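# Place the bottle upright in the lower shelf compartment

## Task

Get the bottle standing on its base with the cap pointing up inside the shelving unit's lower compartment, its entire base resting on that compartment's floor and behind the front lip. It must stay like that without the robot supporting it, so release the bottle and withdraw the gripper afterwards.

## Robot and tools

ROBOT. One 7-joint arm (Kinova Gen3 type) carrying a two-finger parallel gripper whose pads open to at most 50 mm, plus a camera on the wrist. There is only one arm, so every command row covers just this arm and its gripper.

FRAME. Scene coordinates have their origin on the table surface straight under the arm base; +z is up, and +y is to the left when facing along +x. The base itself may sit slightly tilted relative to the table. Joint values are always in radians.

execute_actions. Argument actions is a list holding zero or one entry; an optional pictures boolean decides whether camera images come back (they do by default).
- Empty list []: sends nothing, just reports the current state.
- Motion entry {"rows": [...], "steps": n}: n is 1 to 15 control steps of 1/30 s each, default 15. Up to 15 rows; each row is used for one step, and the final row is reused for any remaining steps.
- Wait entry {"steps": n} with no rows: n up to 300; it returns once n steps have elapsed since the previous result, and your own reply time is counted in that.
A call that is refused sends nothing to the robot.

ROW LAYOUT. Exactly 10 numbers. The first 7 are absolute target angles (a pose) for joint_1 to joint_7, in radians, in the same order as the Joint positions line: waist -6.283..6.283, shoulder -2.250..2.250, upper arm roll -6.283..6.283, elbow -2.580..2.580, forearm roll -6.283..6.283, wrist pitch -2.100..2.100, wrist roll -6.283..6.283. A target more than 0.013 rad beyond a range end, and also farther out than that joint's last reported angle, gets the call refused. True ends may differ from these by up to 0.013 rad; a target past the true end is clipped there, and a result may say "joint sent to its limit" (possibly about a previous action). No such message does not prove there is room left.
Numbers 8 to 10 are gripper settings, each in [-1, 1], absolute, not offsets:
- position: +1 fully open (50 mm); the pads meet near -0.65; -1 means close until something blocks the fingers (use this to grasp).
- force_limit: per-pad pressing force, about 20 N at -1, 102 N at 0, 185 N at +1; actual force may run roughly 17 % above that.
- speed: rate of gap change, 20 mm/s at -1, 85 at 0, 150 at +1.
Finger force and speed changes only apply once position changes by at least 0.01 (e.g. -1 to -0.98). To soften a grip, open a little first.

MOTION LIMITS. Each step, the sent target is clamped to within 0.304 rad (joints 1-4) or 0.266 rad (joints 5-7) of the measured angle, and if the targets would shift the gripper over 70 mm from where it is, all are pulled back proportionally. So large moves take several calls and the arm may still be en route when a result arrives. Joints share a timing so they finish together; a reversing command makes them all halt together. Between calls the arm keeps heading to the last row sent, until it nearly stops moving or a step is HELD; after that only a new action makes it continue or push harder. Turning joint_7 alone swings the point between the pads around a 25 mm circle.

RESULT LINES. Joint positions (rad) and Joint velocities (rad/s) in joint order. object_status: 0 fingers moving; 1 blocked while opening; 2 blocked while closing (a real grasp); 3 reached the commanded position or pads met (usually nothing held). Any new position value resets it to 0 briefly. position_measured is in counts; opening in mm is about (250 - position_measured) x 0.202. "joint command not followed" means the clearance checker altered or blocked targets (mount blocks or posts count as arm). HELD marks steps on which your row was not fully sent. If grip force collapses the fingers re-close automatically, except after gripping at force_limit -1, where status stays 2 even if the object slipped. Gripping an immovable object off-centre lets the grip fade over time.

FAULTS. Contact torque reaching a joint's load limit (50.7 N m for joints 1-4, 31.9 N m for joints 5-7, with held weight included) stops the arm for 10 s and drops the rest of that call. Holding loads heats motors: MOTOR HOT appears from 60 °C; at 75 °C an OVER-TEMPERATURE FAULT lets the arm sag. Avoid long holds.

zoom_image. Arguments: camera (cam_head_left, cam_head_right or cam_wrist) and region [x0, y0, x1, y1] in pixels of that camera's latest 896x504 image, origin at top-left, at most 504 x 504. It gives a closer, sharper view. The two head cameras are fixed with known calibration (pinhole plus radial distortion, world-to-camera transforms supplied); the wrist camera moves with the hand and has no given pose.

read_manual. Optional section, only "licences"; returns licence text and does not move anything.

finished_scene. Argument scene (integer) ends that scene permanently and reports whether the goal holds; the next task appears in its result.

CAUTIONS. Something may occasionally pull briefly on a held object, so grip firmly enough and check object_status 2. Never let anything leave the table. Avoid dropping the bottle, slamming into the shelf, hard impacts and strong pushes. Set the bottle down gently, open the fingers, and back the gripper away so the bottle stands unaided before ending the scene.

Each tool is called by a JSON object that holds its "fn" and its "kwargs", one argument or row to a line.

## Session

{"fn": "execute_actions", "kwargs": {
  "actions": []
}}

Scene clock: 0.00 s of 5800.00 s.
position_measured=3 object_status=3
Joint positions: [ 1.9    0.085  0.479  2.366 -1.19   1.351  0.346]
Joint velocities: [ 0.     0.001 -0.001 -0.     0.     0.    -0.001]
Motor temperatures (°C, as the motors report them): [21 24 22 24 31 27 28]

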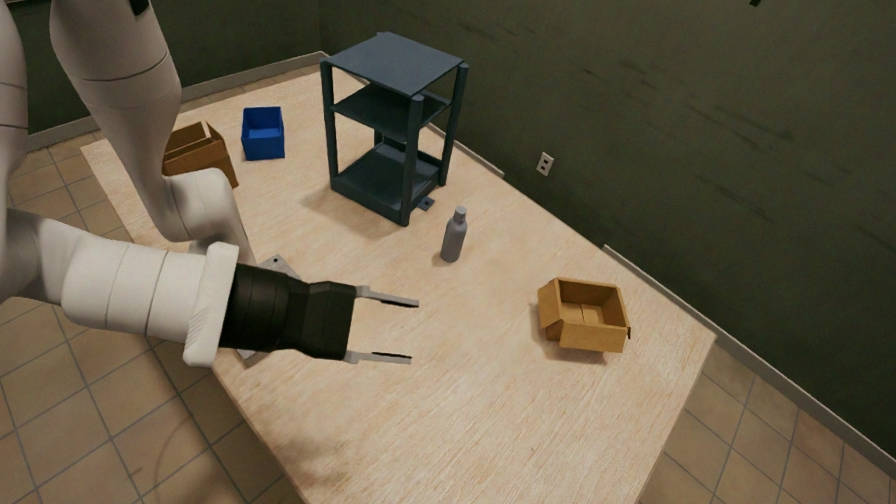

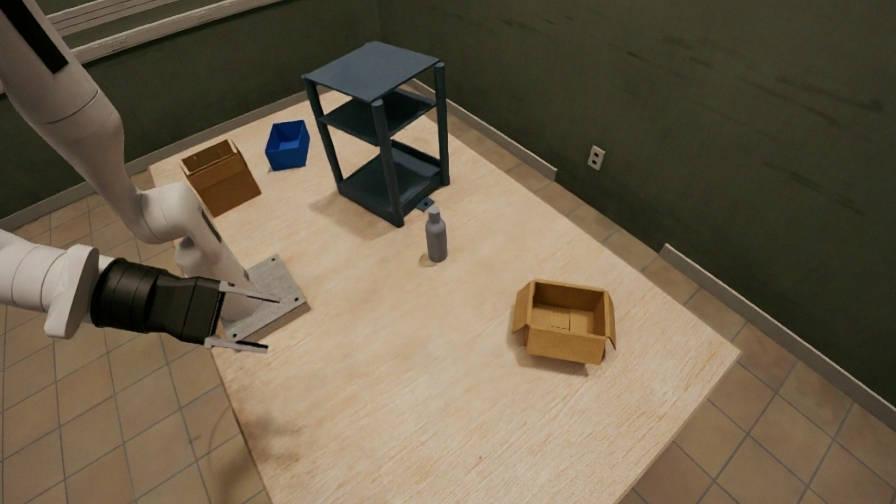

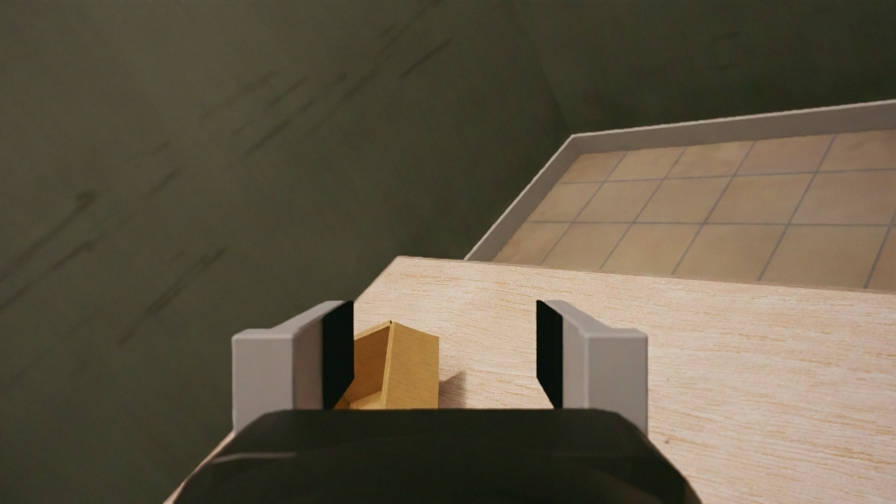

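{"fn": "execute_actions", "kwargs": {
  "actions": [
    {"rows":[[1.4,0.5,0,1.45,1.948,-1.571,-1.571,1,-0.3,0]]}
  ],
  "pictures": false
}}

{"fn": "execute_actions", "kwargs": {
  "actions": [
    {"steps":100}
  ],
  "pictures": false
}}

{"fn": "execute_actions", "kwargs": {
  "actions": [
    {"rows":[[1.283,1.442,0,1.70,1.948,-1.571,-1.571,1,-0.3,0]]}
  ],
  "pictures": false
}}

{"fn": "execute_actions", "kwargs": {
  "actions": [
    {"steps":60}
  ]
}}

Scene clock: 4.77 s of 5800.00 s.
position_measured=3 object_status=3
Joint positions: [ 1.596  0.358  0.188  2.059 -0.924  1.085  0.08 ]
Joint velocities: [-0.66   0.485 -0.668 -0.85   0.749 -0.746 -0.747]
Motor temperatures (°C, as the motors report them): [21 24 22 24 31 27 28]
Steps of this call (steps 1 to 90: nothing new was sent; then 1.27 s passed at rest; steps 91 to 105: all 15 steps of this action). Readings (joint positions | what the end effector reports):
91: [1.898 0.086 0.479 2.365 -1.189 1.351 0.345] | position_measured=3 object_status=3
92: [1.890 0.093 0.475 2.359 -1.185 1.347 0.341] | position_measured=3 object_status=3
94: [1.860 0.123 0.450 2.331 -1.162 1.323 0.318] | position_measured=3 object_status=3
98: [1.765 0.218 0.356 2.238 -1.080 1.241 0.236] | position_measured=3 object_status=3
105: the state above

Scene clock: 8.10 s of 5800.00 s.
position_measured=3 object_status=3
Joint positions: [ 1.4    0.5   -0.     1.45   1.948 -1.571 -1.571]
Joint velocities: [-0.    -0.002  0.002 -0.     0.    -0.001  0.001]
Motor temperatures (°C, as the motors report them): [21 24 22 24 31 27 28]
Steps of this call (steps 1 to 100: the robot went on to your last target). Readings (joint positions | what the end effector reports):
1: [1.575 0.373 0.167 2.031 -0.898 1.060 0.054] | position_measured=3 object_status=3
2: [1.556 0.388 0.147 2.002 -0.873 1.034 0.029] | position_measured=3 object_status=3
4: [1.524 0.411 0.114 1.944 -0.822 0.983 -0.022] | position_measured=3 object_status=3
8: [1.482 0.442 0.073 1.838 -0.728 0.890 -0.116] | position_measured=3 object_status=3
100: the state above

Scene clock: 8.60 s of 5800.00 s.
position_measured=3 object_status=3
Joint positions: [ 1.319  0.811 -0.     1.622  1.948 -1.571 -1.571]
Joint velocities: [-0.116  0.828 -0.002  0.256  0.002  0.     0.   ]
Motor temperatures (°C, as the motors report them): [21 24 22 24 31 27 28]
Steps of this call (steps 1 to 15: all 15 steps of this action). Readings (joint positions | what the end effector reports):
1: [1.399 0.501 0.000 1.451 1.948 -1.571 -1.571] | position_measured=3 object_status=3
2: [1.396 0.507 0.001 1.454 1.947 -1.572 -1.571] | position_measured=3 object_status=3
4: [1.384 0.536 0.001 1.476 1.946 -1.572 -1.571] | position_measured=3 object_status=3
8: [1.354 0.630 0.000 1.542 1.948 -1.571 -1.571] | position_measured=3 object_status=3
15: the state above

Scene clock: 10.60 s of 5800.00 s.
position_measured=3 object_status=3
Joint positions: [ 1.283  1.442 -0.     1.7    1.948 -1.571 -1.571]
Joint velocities: [ 0.001  0.     0.     0.    -0.001 -0.002  0.001]
Motor temperatures (°C, as the motors report them): [21 24 22 24 31 27 28]
Steps of this call (steps 1 to 45: the robot went on to your last target; steps 46 to 60: nothing new was sent). Readings (joint positions | what the end effector reports):
1: [1.315 0.839 -0.000 1.630 1.948 -1.571 -1.571] | position_measured=3 object_status=3
2: [1.312 0.867 -0.000 1.638 1.948 -1.571 -1.571] | position_measured=3 object_status=3
4: [1.306 0.925 -0.000 1.651 1.948 -1.571 -1.571] | position_measured=3 object_status=3
8: [1.297 1.043 -0.000 1.670 1.948 -1.571 -1.571] | position_measured=3 object_status=3
60: the state above
The arm was judged still, so your last target was given up. Only a new action makes it travel on or press farther. Fingers that are still opening or closing keep moving.

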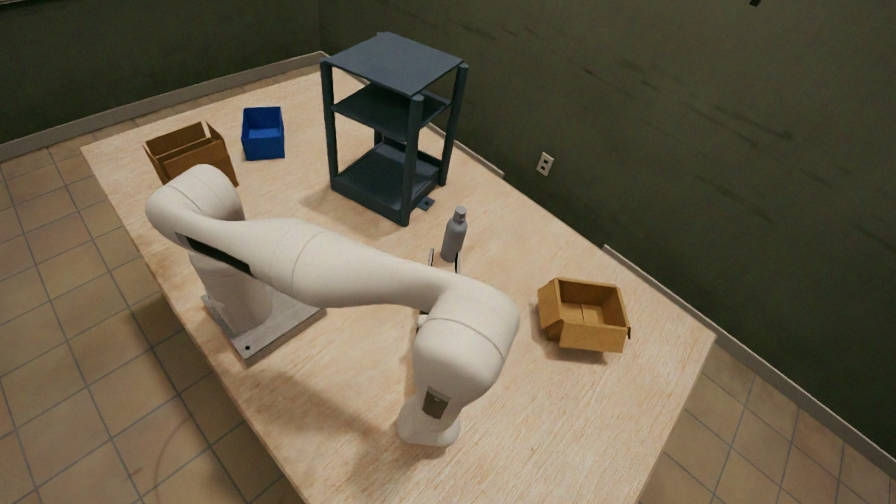

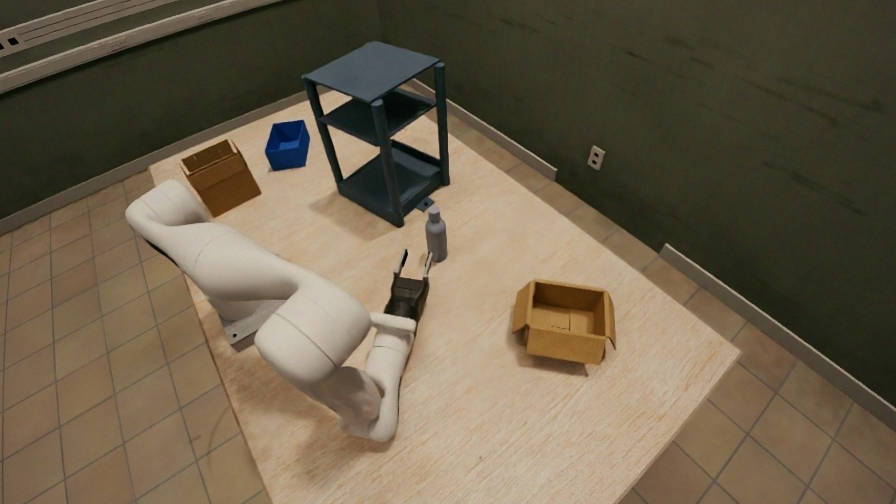

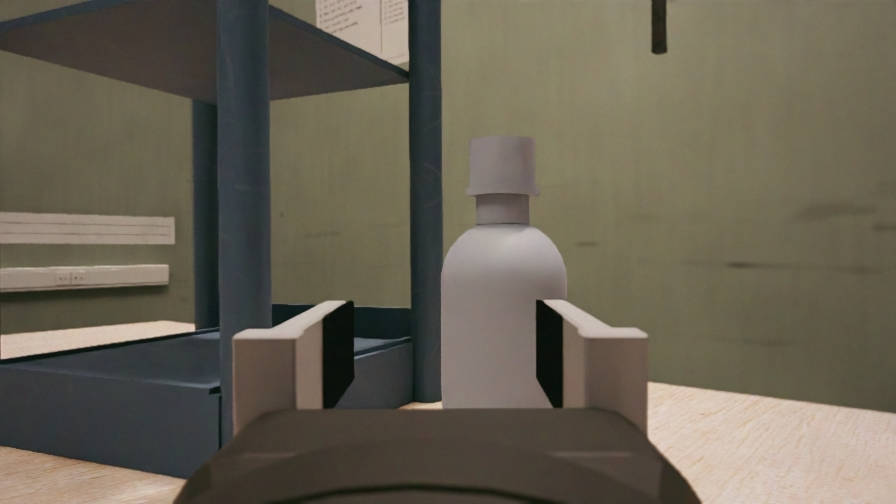

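{"fn": "execute_actions", "kwargs": {
  "actions": [
    {"rows":[[1.283,1.442,0,1.70,1.88,-1.571,-1.571,1,-0.3,0]],"steps":8}
  ],
  "pictures": false
}}

{"fn": "execute_actions", "kwargs": {
  "actions": [
    {"rows":[[1.19,1.442,0,1.70,1.82,-1.571,-1.571,1,-0.3,0]]}
  ]
}}

Scene clock: 12.33 s of 5800.00 s.
position_measured=3 object_status=3
Joint positions: [ 1.283  1.442 -0.     1.7    1.881 -1.571 -1.571]
Joint velocities: [ 0.001  0.    -0.     0.003 -0.023  0.     0.   ]
Motor temperatures (°C, as the motors report them): [21 24 22 24 31 27 28]
Steps of this call (steps 1 to 44: nothing new was sent; steps 45 to 52: all 8 steps of this action). Readings (joint positions | what the end effector reports):
45: [1.283 1.442 0.000 1.700 1.947 -1.571 -1.571] | position_measured=3 object_status=3
46: [1.283 1.442 0.000 1.700 1.938 -1.571 -1.571] | position_measured=3 object_status=3
48: [1.283 1.442 0.000 1.700 1.904 -1.571 -1.571] | position_measured=3 object_status=3
52: the state above

Scene clock: 12.83 s of 5800.00 s.
position_measured=3 object_status=3
Joint positions: [ 1.191  1.442 -0.     1.7    1.82  -1.571 -1.571]
Joint velocities: [-0.011 -0.001  0.     0.     0.001  0.001  0.   ]
Motor temperatures (°C, as the motors report them): [21 24 22 24 31 27 28]
Steps of this call (steps 1 to 15: all 15 steps of this action). Readings (joint positions | what the end effector reports):
1: [1.282 1.442 0.000 1.700 1.880 -1.571 -1.571] | position_measured=3 object_status=3
2: [1.275 1.442 0.001 1.700 1.877 -1.571 -1.571] | position_measured=3 object_status=3
4: [1.245 1.442 0.002 1.700 1.858 -1.571 -1.571] | position_measured=3 object_status=3
8: [1.198 1.442 -0.002 1.700 1.823 -1.571 -1.571] | position_measured=3 object_status=3
15: the state above

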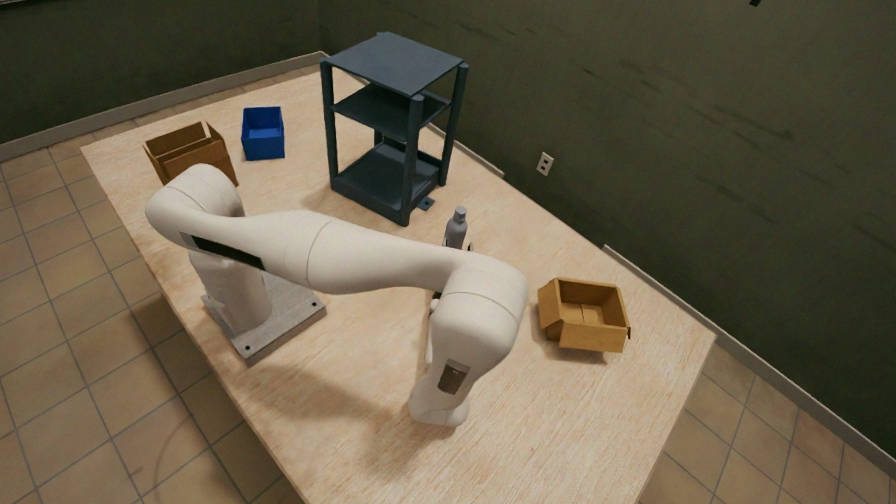

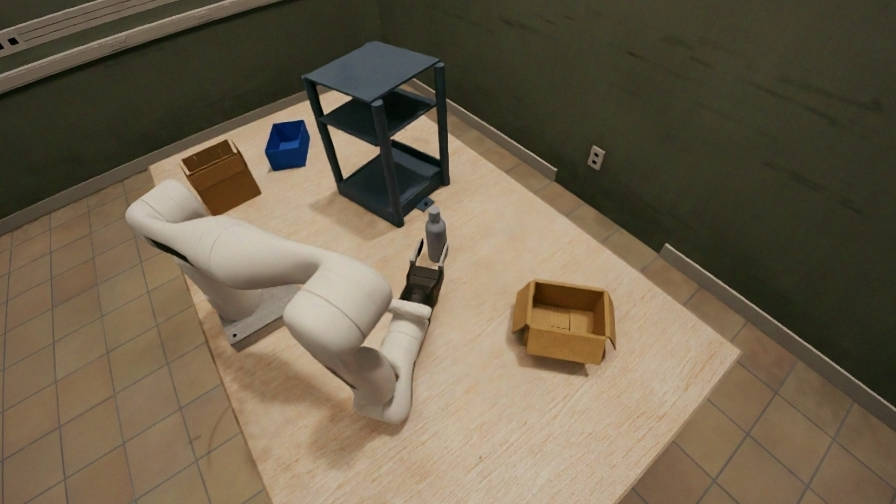

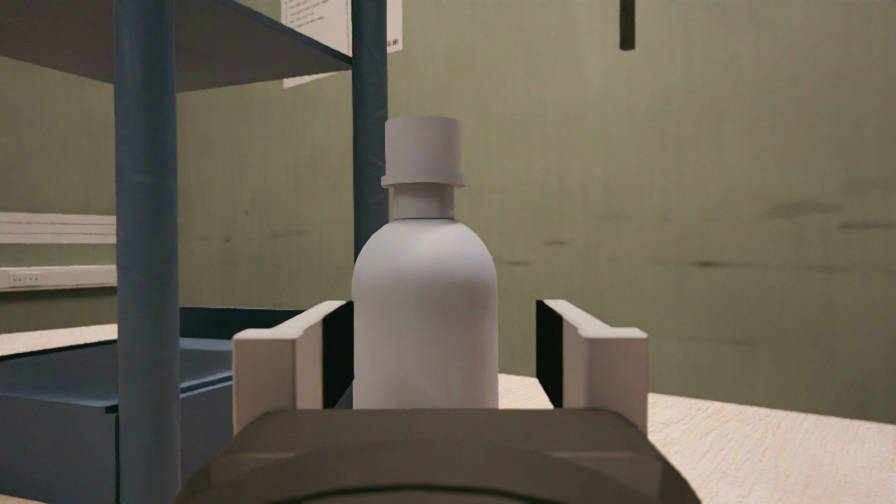

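{"fn": "execute_actions", "kwargs": {
  "actions": [
    {"rows":[[1.19,1.442,0,1.70,1.837,-1.571,-1.571,1,-0.3,0]],"steps":8}
  ],
  "pictures": false
}}

{"fn": "execute_actions", "kwargs": {
  "actions": [
    {"rows":[[1.08,1.442,0,1.70,1.758,-1.571,-1.571,1,-0.3,0]]}
  ]
}}

Scene clock: 14.97 s of 5800.00 s.
position_measured=3 object_status=3
Joint positions: [ 1.19   1.442  0.     1.7    1.837 -1.571 -1.571]
Joint velocities: [ 0.     0.001 -0.001 -0.001  0.006  0.002  0.   ]
Motor temperatures (°C, as the motors report them): [21 24 22 24 31 27 28]
Steps of this call (steps 1 to 15: the robot went on to your last target; steps 16 to 56: nothing new was sent; steps 57 to 64: all 8 steps of this action). Readings (joint positions | what the end effector reports):
57: [1.190 1.442 -0.000 1.700 1.821 -1.571 -1.571] | position_measured=3 object_status=3
58: [1.190 1.442 -0.000 1.700 1.826 -1.571 -1.571] | position_measured=3 object_status=3
60: [1.190 1.442 0.000 1.700 1.833 -1.571 -1.571] | position_measured=3 object_status=3
64: the state above

Scene clock: 15.47 s of 5800.00 s.
position_measured=3 object_status=3
Joint positions: [ 1.081  1.442 -0.     1.7    1.758 -1.571 -1.571]
Joint velocities: [-0.015 -0.    -0.002  0.     0.002  0.001  0.001]
Motor temperatures (°C, as the motors report them): [21 24 22 24 31 27 28]
Steps of this call (steps 1 to 15: all 15 steps of this action). Readings (joint positions | what the end effector reports):
1: [1.188 1.442 0.000 1.700 1.836 -1.571 -1.571] | position_measured=3 object_status=3
2: [1.182 1.442 0.001 1.700 1.833 -1.571 -1.571] | position_measured=3 object_status=3
4: [1.152 1.442 0.003 1.700 1.815 -1.571 -1.571] | position_measured=3 object_status=3
8: [1.092 1.442 -0.002 1.700 1.765 -1.571 -1.571] | position_measured=3 object_status=3
15: the state above

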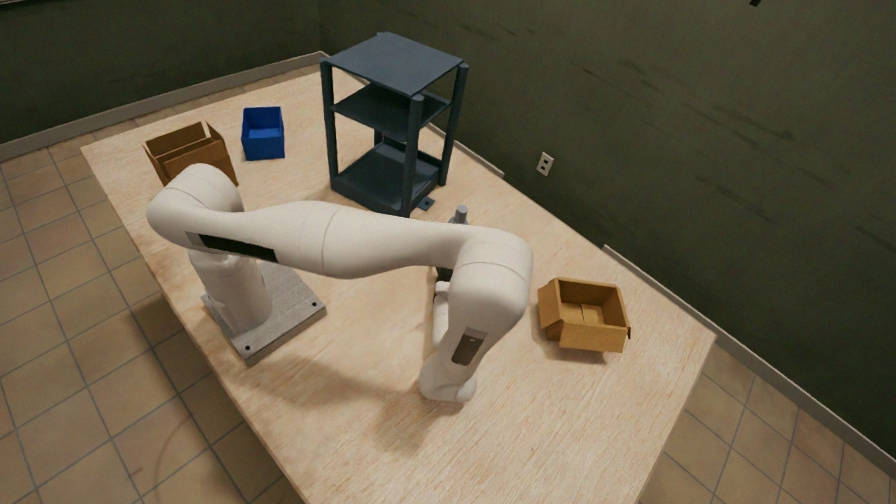

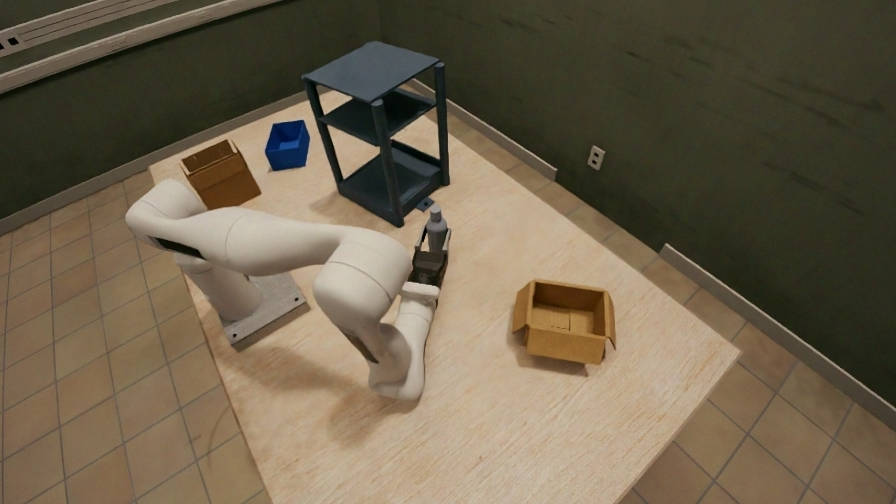

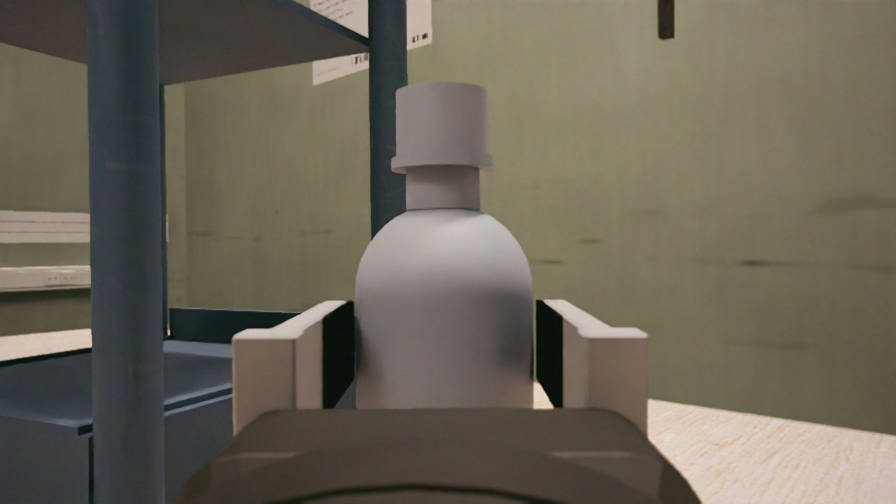

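{"fn": "execute_actions", "kwargs": {
  "actions": [
    {"rows":[[1.08,1.442,0,1.70,1.758,-1.571,-1.571,-1,-0.3,0]]}
  ],
  "pictures": false
}}

{"fn": "execute_actions", "kwargs": {
  "actions": [
    {"rows":[[1.0,1.308,0,1.834,1.7,-1.571,-1.571,-1,-0.3,0]]}
  ],
  "pictures": false
}}

{"fn": "execute_actions", "kwargs": {
  "actions": [
    {"rows":[[0.72,1.345,0,1.49,1.80,-1.69,-1.85,-1,-0.3,0]]}
  ],
  "pictures": false
}}

{"fn": "execute_actions", "kwargs": {
  "actions": [
    {"steps":20}
  ]
}}

Scene clock: 19.00 s of 5800.00 s.
position_measured=18 object_status=2
Joint positions: [ 1.08   1.442  0.     1.7    1.758 -1.571 -1.571]
Joint velocities: [ 0.001  0.002  0.002 -0.    -0.    -0.001 -0.   ]
Motor temperatures (°C, as the motors report them): [21 24 22 24 31 27 28]
Steps of this call (steps 1 to 15: the robot went on to your last target; steps 16 to 90: nothing new was sent; then 0.03 s passed at rest; steps 91 to 105: all 15 steps of this action). Readings (joint positions | what the end effector reports):
91: [1.080 1.442 -0.000 1.700 1.758 -1.571 -1.571] | position_measured=14 object_status=0
92: [1.080 1.442 0.000 1.700 1.758 -1.571 -1.571] | position_measured=18 object_status=0
94: [1.080 1.442 0.000 1.700 1.758 -1.571 -1.571] | position_measured=18 object_status=0
98: [1.080 1.442 0.000 1.700 1.758 -1.571 -1.571] | position_measured=18 object_status=2
105: the state above

Scene clock: 19.50 s of 5800.00 s.
position_measured=18 object_status=2
Joint positions: [ 1.001  1.31  -0.     1.834  1.7   -1.571 -1.571]
Joint velocities: [-0.01  -0.019  0.     0.006 -0.    -0.002 -0.   ]
Motor temperatures (°C, as the motors report them): [21 24 22 24 31 27 28]
Steps of this call (steps 1 to 15: all 15 steps of this action). Readings (joint positions | what the end effector reports):
1: [1.079 1.441 0.000 1.701 1.758 -1.571 -1.571] | position_measured=18 object_status=2
2: [1.075 1.434 0.002 1.707 1.755 -1.569 -1.571] | position_measured=18 object_status=2
4: [1.057 1.404 0.003 1.734 1.744 -1.569 -1.571] | position_measured=18 object_status=2
8: [1.012 1.328 -0.002 1.813 1.709 -1.572 -1.571] | position_measured=18 object_status=2
15: the state above

Scene clock: 20.00 s of 5800.00 s.
position_measured=18 object_status=2
Joint positions: [ 0.732  1.343 -0.002  1.501  1.797 -1.687 -1.843]
Joint velocities: [-0.179  0.015 -0.005 -0.256  0.065 -0.084 -0.2  ]
Motor temperatures (°C, as the motors report them): [21 24 22 24 31 27 28]
Steps of this call (steps 1 to 15: all 15 steps of this action). Readings (joint positions | what the end effector reports):
1: [0.999 1.310 0.000 1.833 1.701 -1.572 -1.572] | position_measured=18 object_status=2
2: [0.993 1.311 0.001 1.827 1.703 -1.574 -1.576] | position_measured=18 object_status=2
4: [0.965 1.316 0.002 1.800 1.714 -1.584 -1.599] | position_measured=18 object_status=2
8: [0.859 1.330 0.002 1.679 1.753 -1.628 -1.702] | position_measured=18 object_status=2
15: the state above

Scene clock: 20.67 s of 5800.00 s.
position_measured=18 object_status=2
Joint positions: [ 0.72   1.345 -0.     1.49   1.8   -1.69  -1.85 ]
Joint velocities: [-0.001 -0.002  0.     0.    -0.002  0.    -0.   ]
Motor temperatures (°C, as the motors report them): [21 24 22 24 31 27 28]
Steps of this call (steps 1 to 20: the robot went on to your last target). Readings (joint positions | what the end effector reports):
1: [0.728 1.343 -0.002 1.495 1.799 -1.689 -1.848] | position_measured=18 object_status=2
2: [0.726 1.343 -0.002 1.493 1.799 -1.690 -1.849] | position_measured=18 object_status=2
4: [0.724 1.344 -0.000 1.491 1.800 -1.690 -1.850] | position_measured=18 object_status=2
8: [0.721 1.345 -0.000 1.490 1.800 -1.690 -1.850] | position_measured=18 object_status=2
20: the state above

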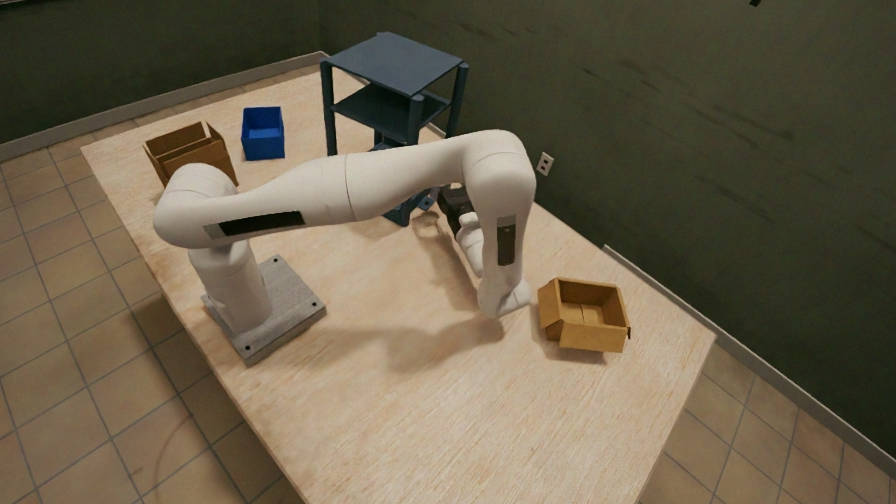

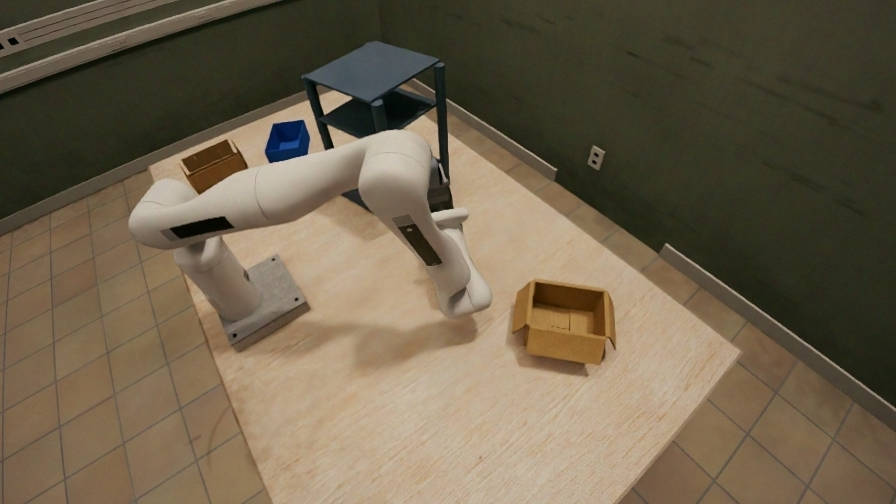

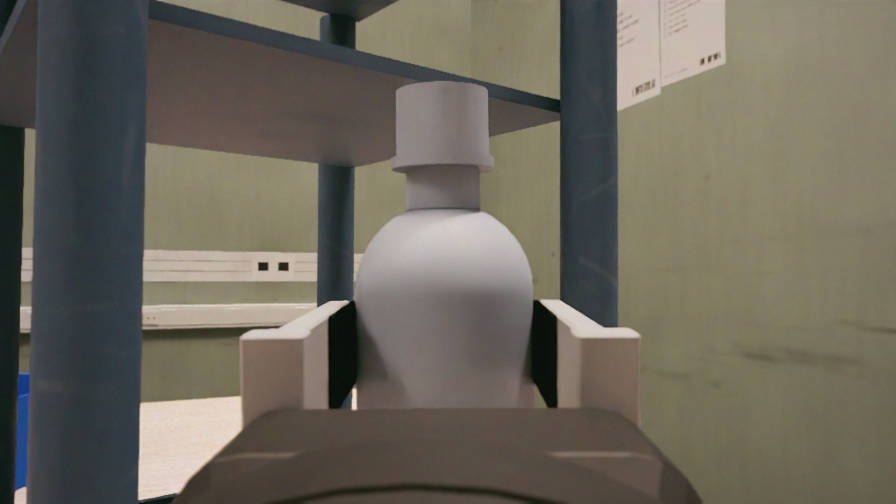

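{"fn": "execute_actions", "kwargs": {
  "actions": [
    {"rows":[[0.72,1.345,0,1.49,1.80,-1.644,-1.87,-1,-0.3,0]],"steps":8}
  ],
  "pictures": false
}}

{"fn": "execute_actions", "kwargs": {
  "actions": [
    {"rows":[[0.58,1.345,0,1.49,1.80,-1.644,-1.87,-1,-0.3,0]]}
  ]
}}

{"fn": "execute_actions", "kwargs": {
  "actions": [
    {"rows":[[0.44,1.345,0,1.49,1.80,-1.644,-1.87,-1,-0.3,0]]}
  ]
}}

Scene clock: 22.83 s of 5800.00 s.
position_measured=18 object_status=2
Joint positions: [ 0.72   1.345  0.     1.49   1.8   -1.645 -1.869]
Joint velocities: [-0.001 -0.002 -0.002  0.    -0.     0.018 -0.008]
Motor temperatures (°C, as the motors report them): [21 24 22 24 31 27 28]
Steps of this call (steps 1 to 15: the robot went on to your last target; steps 16 to 57: nothing new was sent; steps 58 to 65: all 8 steps of this action). Readings (joint positions | what the end effector reports):
58: [0.720 1.345 -0.000 1.490 1.800 -1.688 -1.851] | position_measured=18 object_status=2
59: [0.720 1.345 -0.000 1.490 1.800 -1.680 -1.855] | position_measured=18 object_status=2
61: [0.720 1.345 -0.000 1.490 1.800 -1.657 -1.865] | position_measured=18 object_status=2
65: the state above

Scene clock: 23.33 s of 5800.00 s.
position_measured=18 object_status=2
Joint positions: [ 0.582  1.345 -0.     1.49   1.8   -1.644 -1.87 ]
Joint velocities: [-0.019 -0.001  0.002 -0.001 -0.001 -0.001 -0.   ]
Motor temperatures (°C, as the motors report them): [21 24 22 24 31 27 28]
Steps of this call (steps 1 to 15: all 15 steps of this action). Readings (joint positions | what the end effector reports):
1: [0.719 1.345 0.000 1.490 1.800 -1.645 -1.870] | position_measured=18 object_status=2
2: [0.712 1.345 0.002 1.490 1.800 -1.645 -1.870] | position_measured=18 object_status=2
4: [0.683 1.345 0.003 1.489 1.800 -1.644 -1.870] | position_measured=18 object_status=2
8: [0.603 1.345 -0.002 1.490 1.800 -1.644 -1.870] | position_measured=18 object_status=2
15: the state above

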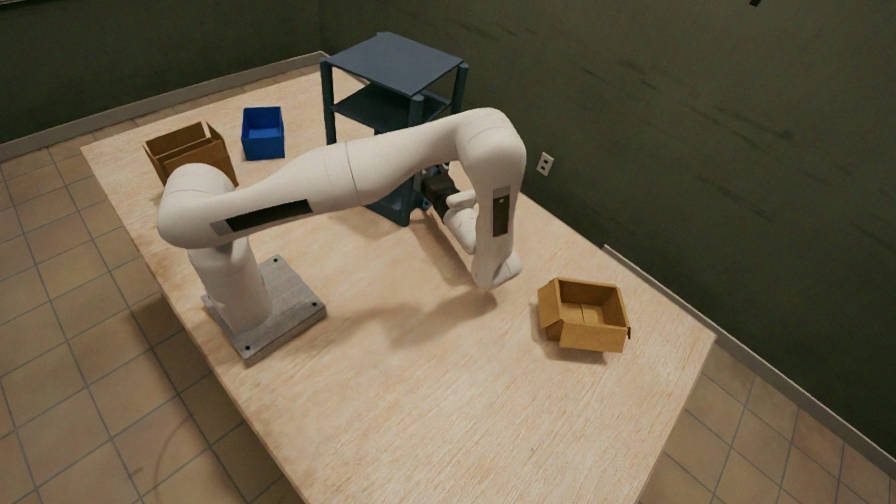

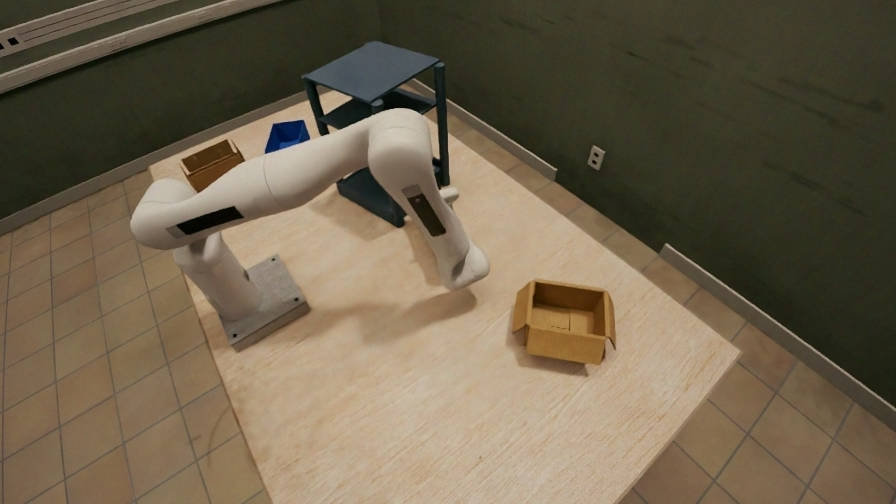

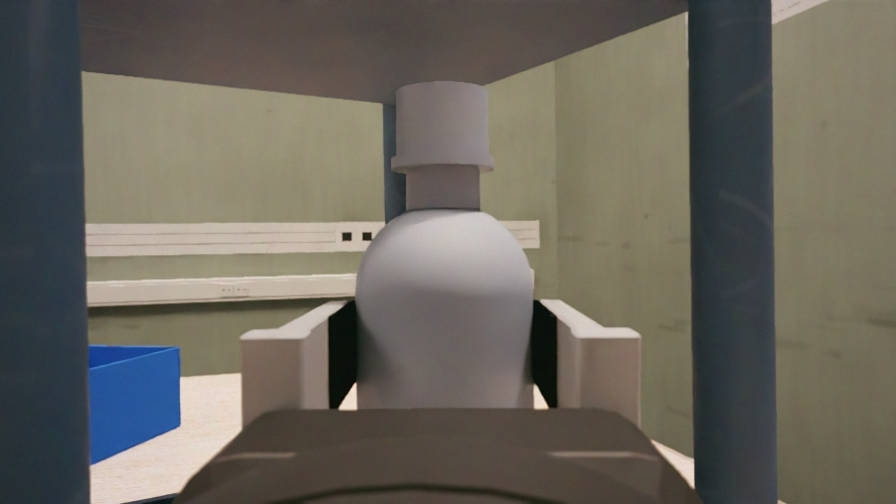

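Scene clock: 23.83 s of 5800.00 s.
position_measured=18 object_status=2
Joint positions: [ 0.442  1.345 -0.     1.49   1.8   -1.644 -1.87 ]
Joint velocities: [-0.02   0.    -0.001 -0.001  0.    -0.001  0.   ]
Motor temperatures (°C, as the motors report them): [21 24 22 24 31 27 28]
Steps of this call (steps 1 to 15: all 15 steps of this action). Readings (joint positions | what the end effector reports):
1: [0.580 1.345 0.000 1.490 1.800 -1.644 -1.870] | position_measured=18 object_status=2
2: [0.573 1.345 0.002 1.490 1.800 -1.644 -1.870] | position_measured=18 object_status=2
4: [0.543 1.345 0.003 1.489 1.800 -1.644 -1.870] | position_measured=18 object_status=2
8: [0.463 1.345 -0.002 1.490 1.800 -1.644 -1.870] | position_measured=18 object_status=2
15: the state above

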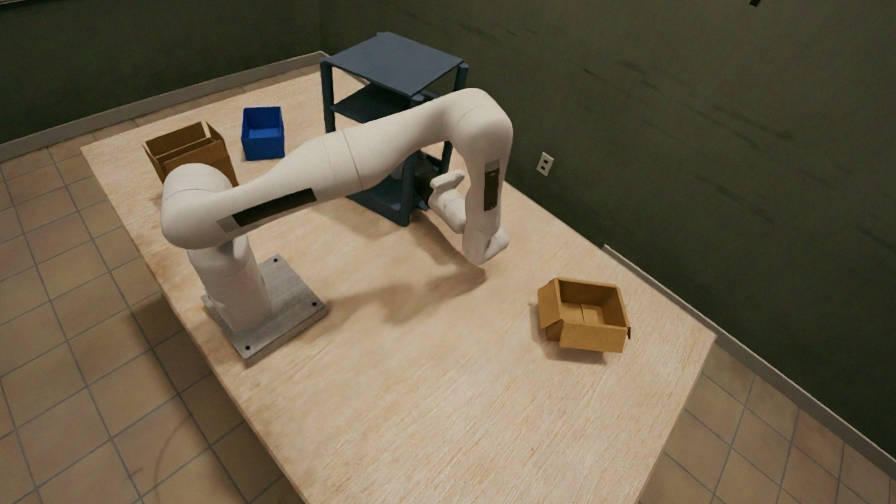

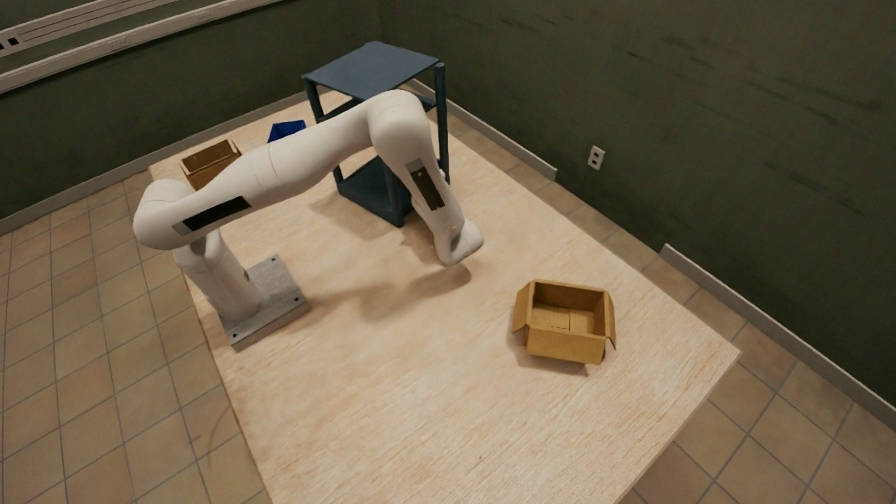

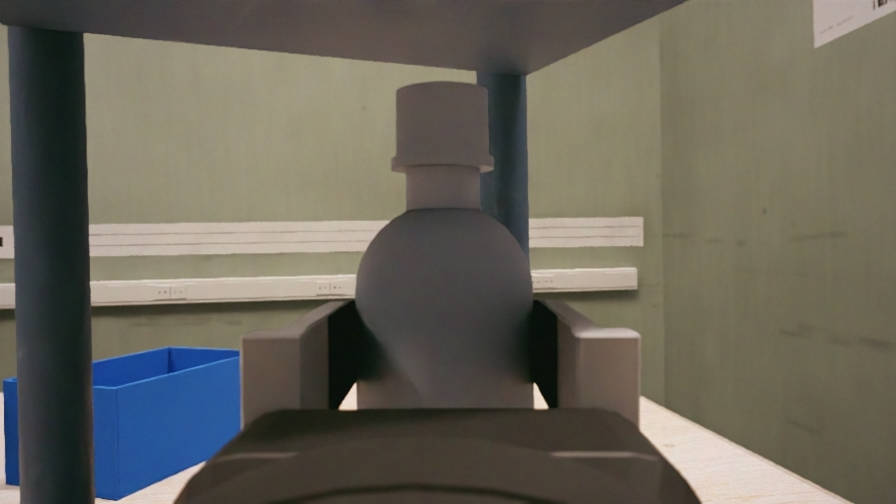

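{"fn": "execute_actions", "kwargs": {
  "actions": [
    {"rows":[[0.44,1.385,0,1.45,1.80,-1.644,-1.87,-1,-0.3,0]]}
  ],
  "pictures": false
}}

Scene clock: 26.03 s of 5800.00 s.
position_measured=18 object_status=2
Joint positions: [ 0.439  1.376 -0.007  1.452  1.799 -1.656 -1.871]
Joint velocities: [-0.     0.001 -0.    -0.001 -0.    -0.001  0.   ]
Motor temperatures (°C, as the motors report them): [21 24 22 24 31 27 28]
Steps of this call (steps 1 to 15: the robot went on to your last target; steps 16 to 51: nothing new was sent; steps 52 to 66: all 15 steps of this action). Readings (joint positions | what the end effector reports):
52: [0.440 1.346 -0.000 1.489 1.800 -1.644 -1.870] | position_measured=18 object_status=2
53: [0.440 1.353 -0.001 1.483 1.800 -1.645 -1.870] | position_measured=18 object_status=2
55: [0.440 1.370 -0.004 1.465 1.800 -1.653 -1.870] | position_measured=18 object_status=2
59: [0.440 1.375 -0.007 1.454 1.801 -1.656 -1.870] | position_measured=18 object_status=2
66: the state above

{"fn": "execute_actions", "kwargs": {
  "actions": [
    {"rows":[[0.44,1.364,0,1.471,1.80,-1.644,-1.87,-1,-0.3,0]],"steps":10}
  ],
  "pictures": false
}}

{"fn": "execute_actions", "kwargs": {
  "actions": [
    {"rows":[[0.44,1.364,0,1.471,1.80,-1.644,-1.87,1,-0.3,-0.5]],"steps":10}
  ],
  "pictures": false
}}

{"fn": "execute_actions", "kwargs": {
  "actions": [
    {"rows":[[0.55,1.364,0,1.471,1.87,-1.665,-1.87,1,-0.3,-0.5]]}
  ],
  "pictures": false
}}

{"fn": "execute_actions", "kwargs": {
  "actions": [
    {"rows":[[0.75,1.364,0,1.471,1.84,-1.665,-1.87,1,-0.3,-0.5]]}
  ]
}}

Scene clock: 30.03 s of 5800.00 s.
position_measured=18 object_status=2
Joint positions: [ 0.44   1.362 -0.002  1.47   1.798 -1.646 -1.87 ]
Joint velocities: [ 0.    -0.002  0.     0.004  0.001  0.002  0.   ]
Motor temperatures (°C, as the motors report them): [21 24 22 24 31 27 28]
Steps of this call (steps 1 to 15: the robot went on to your last target; steps 16 to 90: nothing new was sent; then 0.67 s passed at rest; steps 91 to 100: all 10 steps of this action). Readings (joint positions | what the end effector reports):
91: [0.439 1.375 -0.007 1.453 1.799 -1.656 -1.871] | position_measured=18 object_status=2
92: [0.439 1.370 -0.006 1.458 1.799 -1.652 -1.870] | position_measured=18 object_status=2
94: [0.440 1.363 -0.002 1.466 1.799 -1.647 -1.870] | position_measured=18 object_status=2
98: [0.440 1.362 -0.002 1.469 1.798 -1.646 -1.870] | position_measured=18 object_status=2
100: the state above

Scene clock: 30.37 s of 5800.00 s.
position_measured=3 object_status=0
Joint positions: [ 0.44   1.364 -0.     1.471  1.8   -1.644 -1.87 ]
Joint velocities: [ 0.001 -0.001 -0.001 -0.     0.003 -0.001  0.   ]
Motor temperatures (°C, as the motors report them): [21 24 22 24 31 27 28]
Steps of this call (steps 1 to 10: all 10 steps of this action). Readings (joint positions | what the end effector reports):
1: [0.440 1.362 -0.002 1.470 1.798 -1.646 -1.870] | position_measured=11 object_status=0
2: [0.440 1.362 -0.001 1.470 1.799 -1.645 -1.870] | position_measured=4 object_status=0
4: [0.440 1.363 -0.000 1.471 1.800 -1.644 -1.870] | position_measured=3 object_status=0
8: [0.440 1.364 -0.000 1.471 1.800 -1.644 -1.870] | position_measured=3 object_status=0
10: the state above

Scene clock: 30.87 s of 5800.00 s.
position_measured=3 object_status=3
Joint positions: [ 0.549  1.364  0.     1.471  1.87  -1.665 -1.87 ]
Joint velocities: [ 0.012  0.     0.001 -0.     0.    -0.002 -0.   ]
Motor temperatures (°C, as the motors report them): [21 24 22 24 31 27 28]
Steps of this call (steps 1 to 15: all 15 steps of this action). Readings (joint positions | what the end effector reports):
1: [0.442 1.364 -0.000 1.471 1.800 -1.644 -1.870] | position_measured=3 object_status=3
2: [0.448 1.364 -0.002 1.471 1.803 -1.645 -1.870] | position_measured=3 object_status=3
4: [0.477 1.364 -0.003 1.471 1.820 -1.650 -1.870] | position_measured=3 object_status=3
8: [0.539 1.364 0.002 1.471 1.864 -1.663 -1.870] | position_measured=3 object_status=3
15: the state above

Scene clock: 31.37 s of 5800.00 s.
position_measured=3 object_status=3
Joint positions: [ 0.746  1.364  0.001  1.471  1.84  -1.665 -1.87 ]
Joint velocities: [ 0.037  0.002 -0.021  0.004  0.001 -0.001 -0.   ]
Motor temperatures (°C, as the motors report them): [21 24 22 24 31 27 28]
Steps of this call (steps 1 to 15: all 15 steps of this action). Readings (joint positions | what the end effector reports):
1: [0.550 1.364 -0.000 1.471 1.870 -1.665 -1.870] | position_measured=3 object_status=3
2: [0.557 1.364 -0.002 1.471 1.868 -1.665 -1.870] | position_measured=3 object_status=3
4: [0.587 1.364 -0.003 1.471 1.863 -1.665 -1.870] | position_measured=3 object_status=3
8: [0.685 1.364 0.000 1.471 1.849 -1.665 -1.870] | position_measured=3 object_status=3
15: the state above

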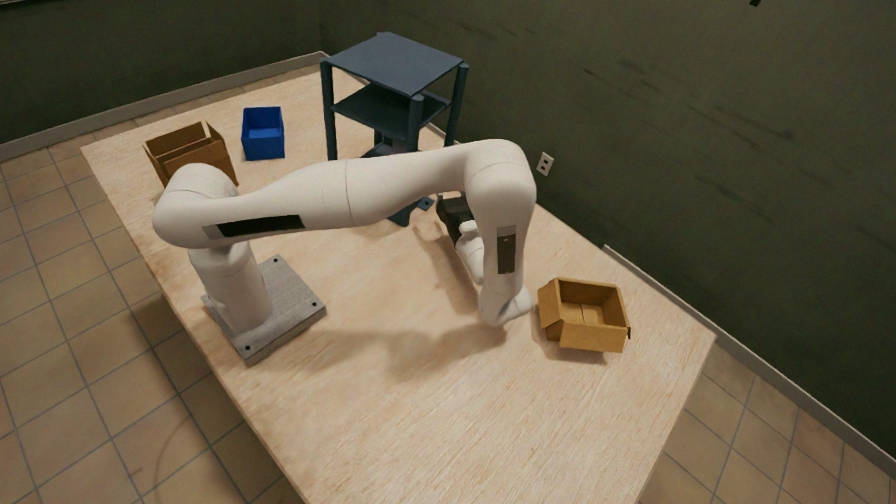

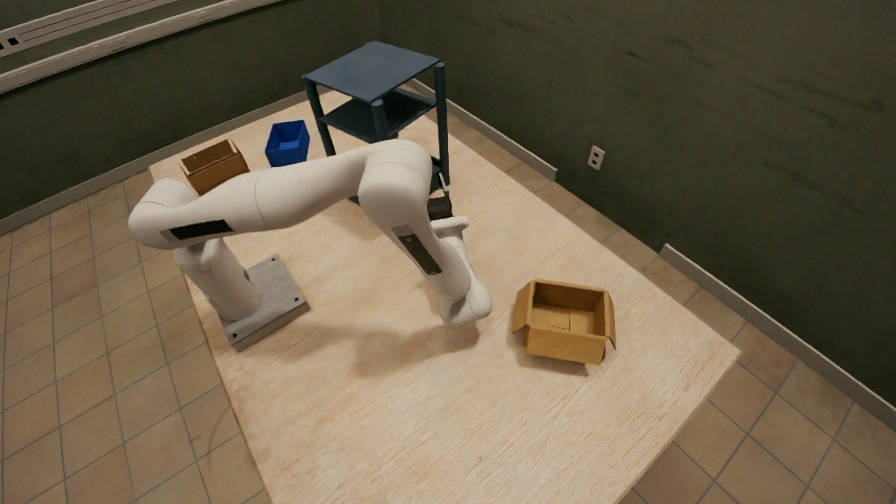

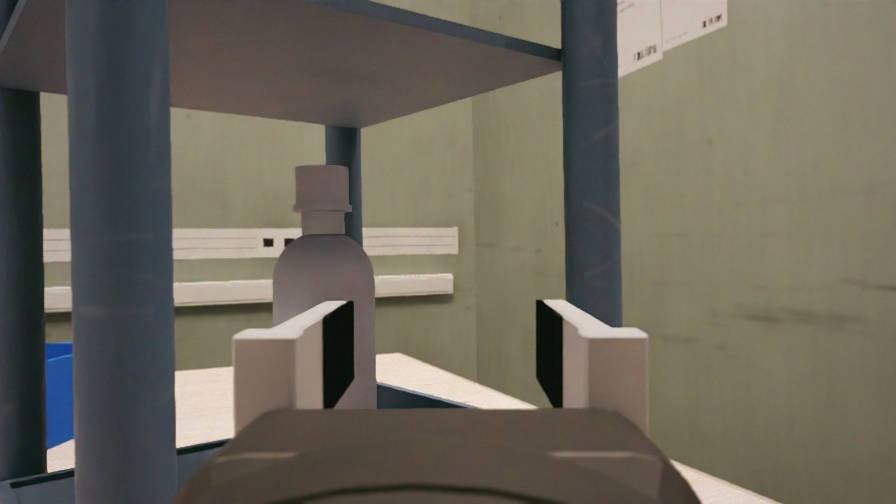

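{"fn": "finished_scene", "kwargs": {
  "scene": 2
}}

The scene is finished: the task was done.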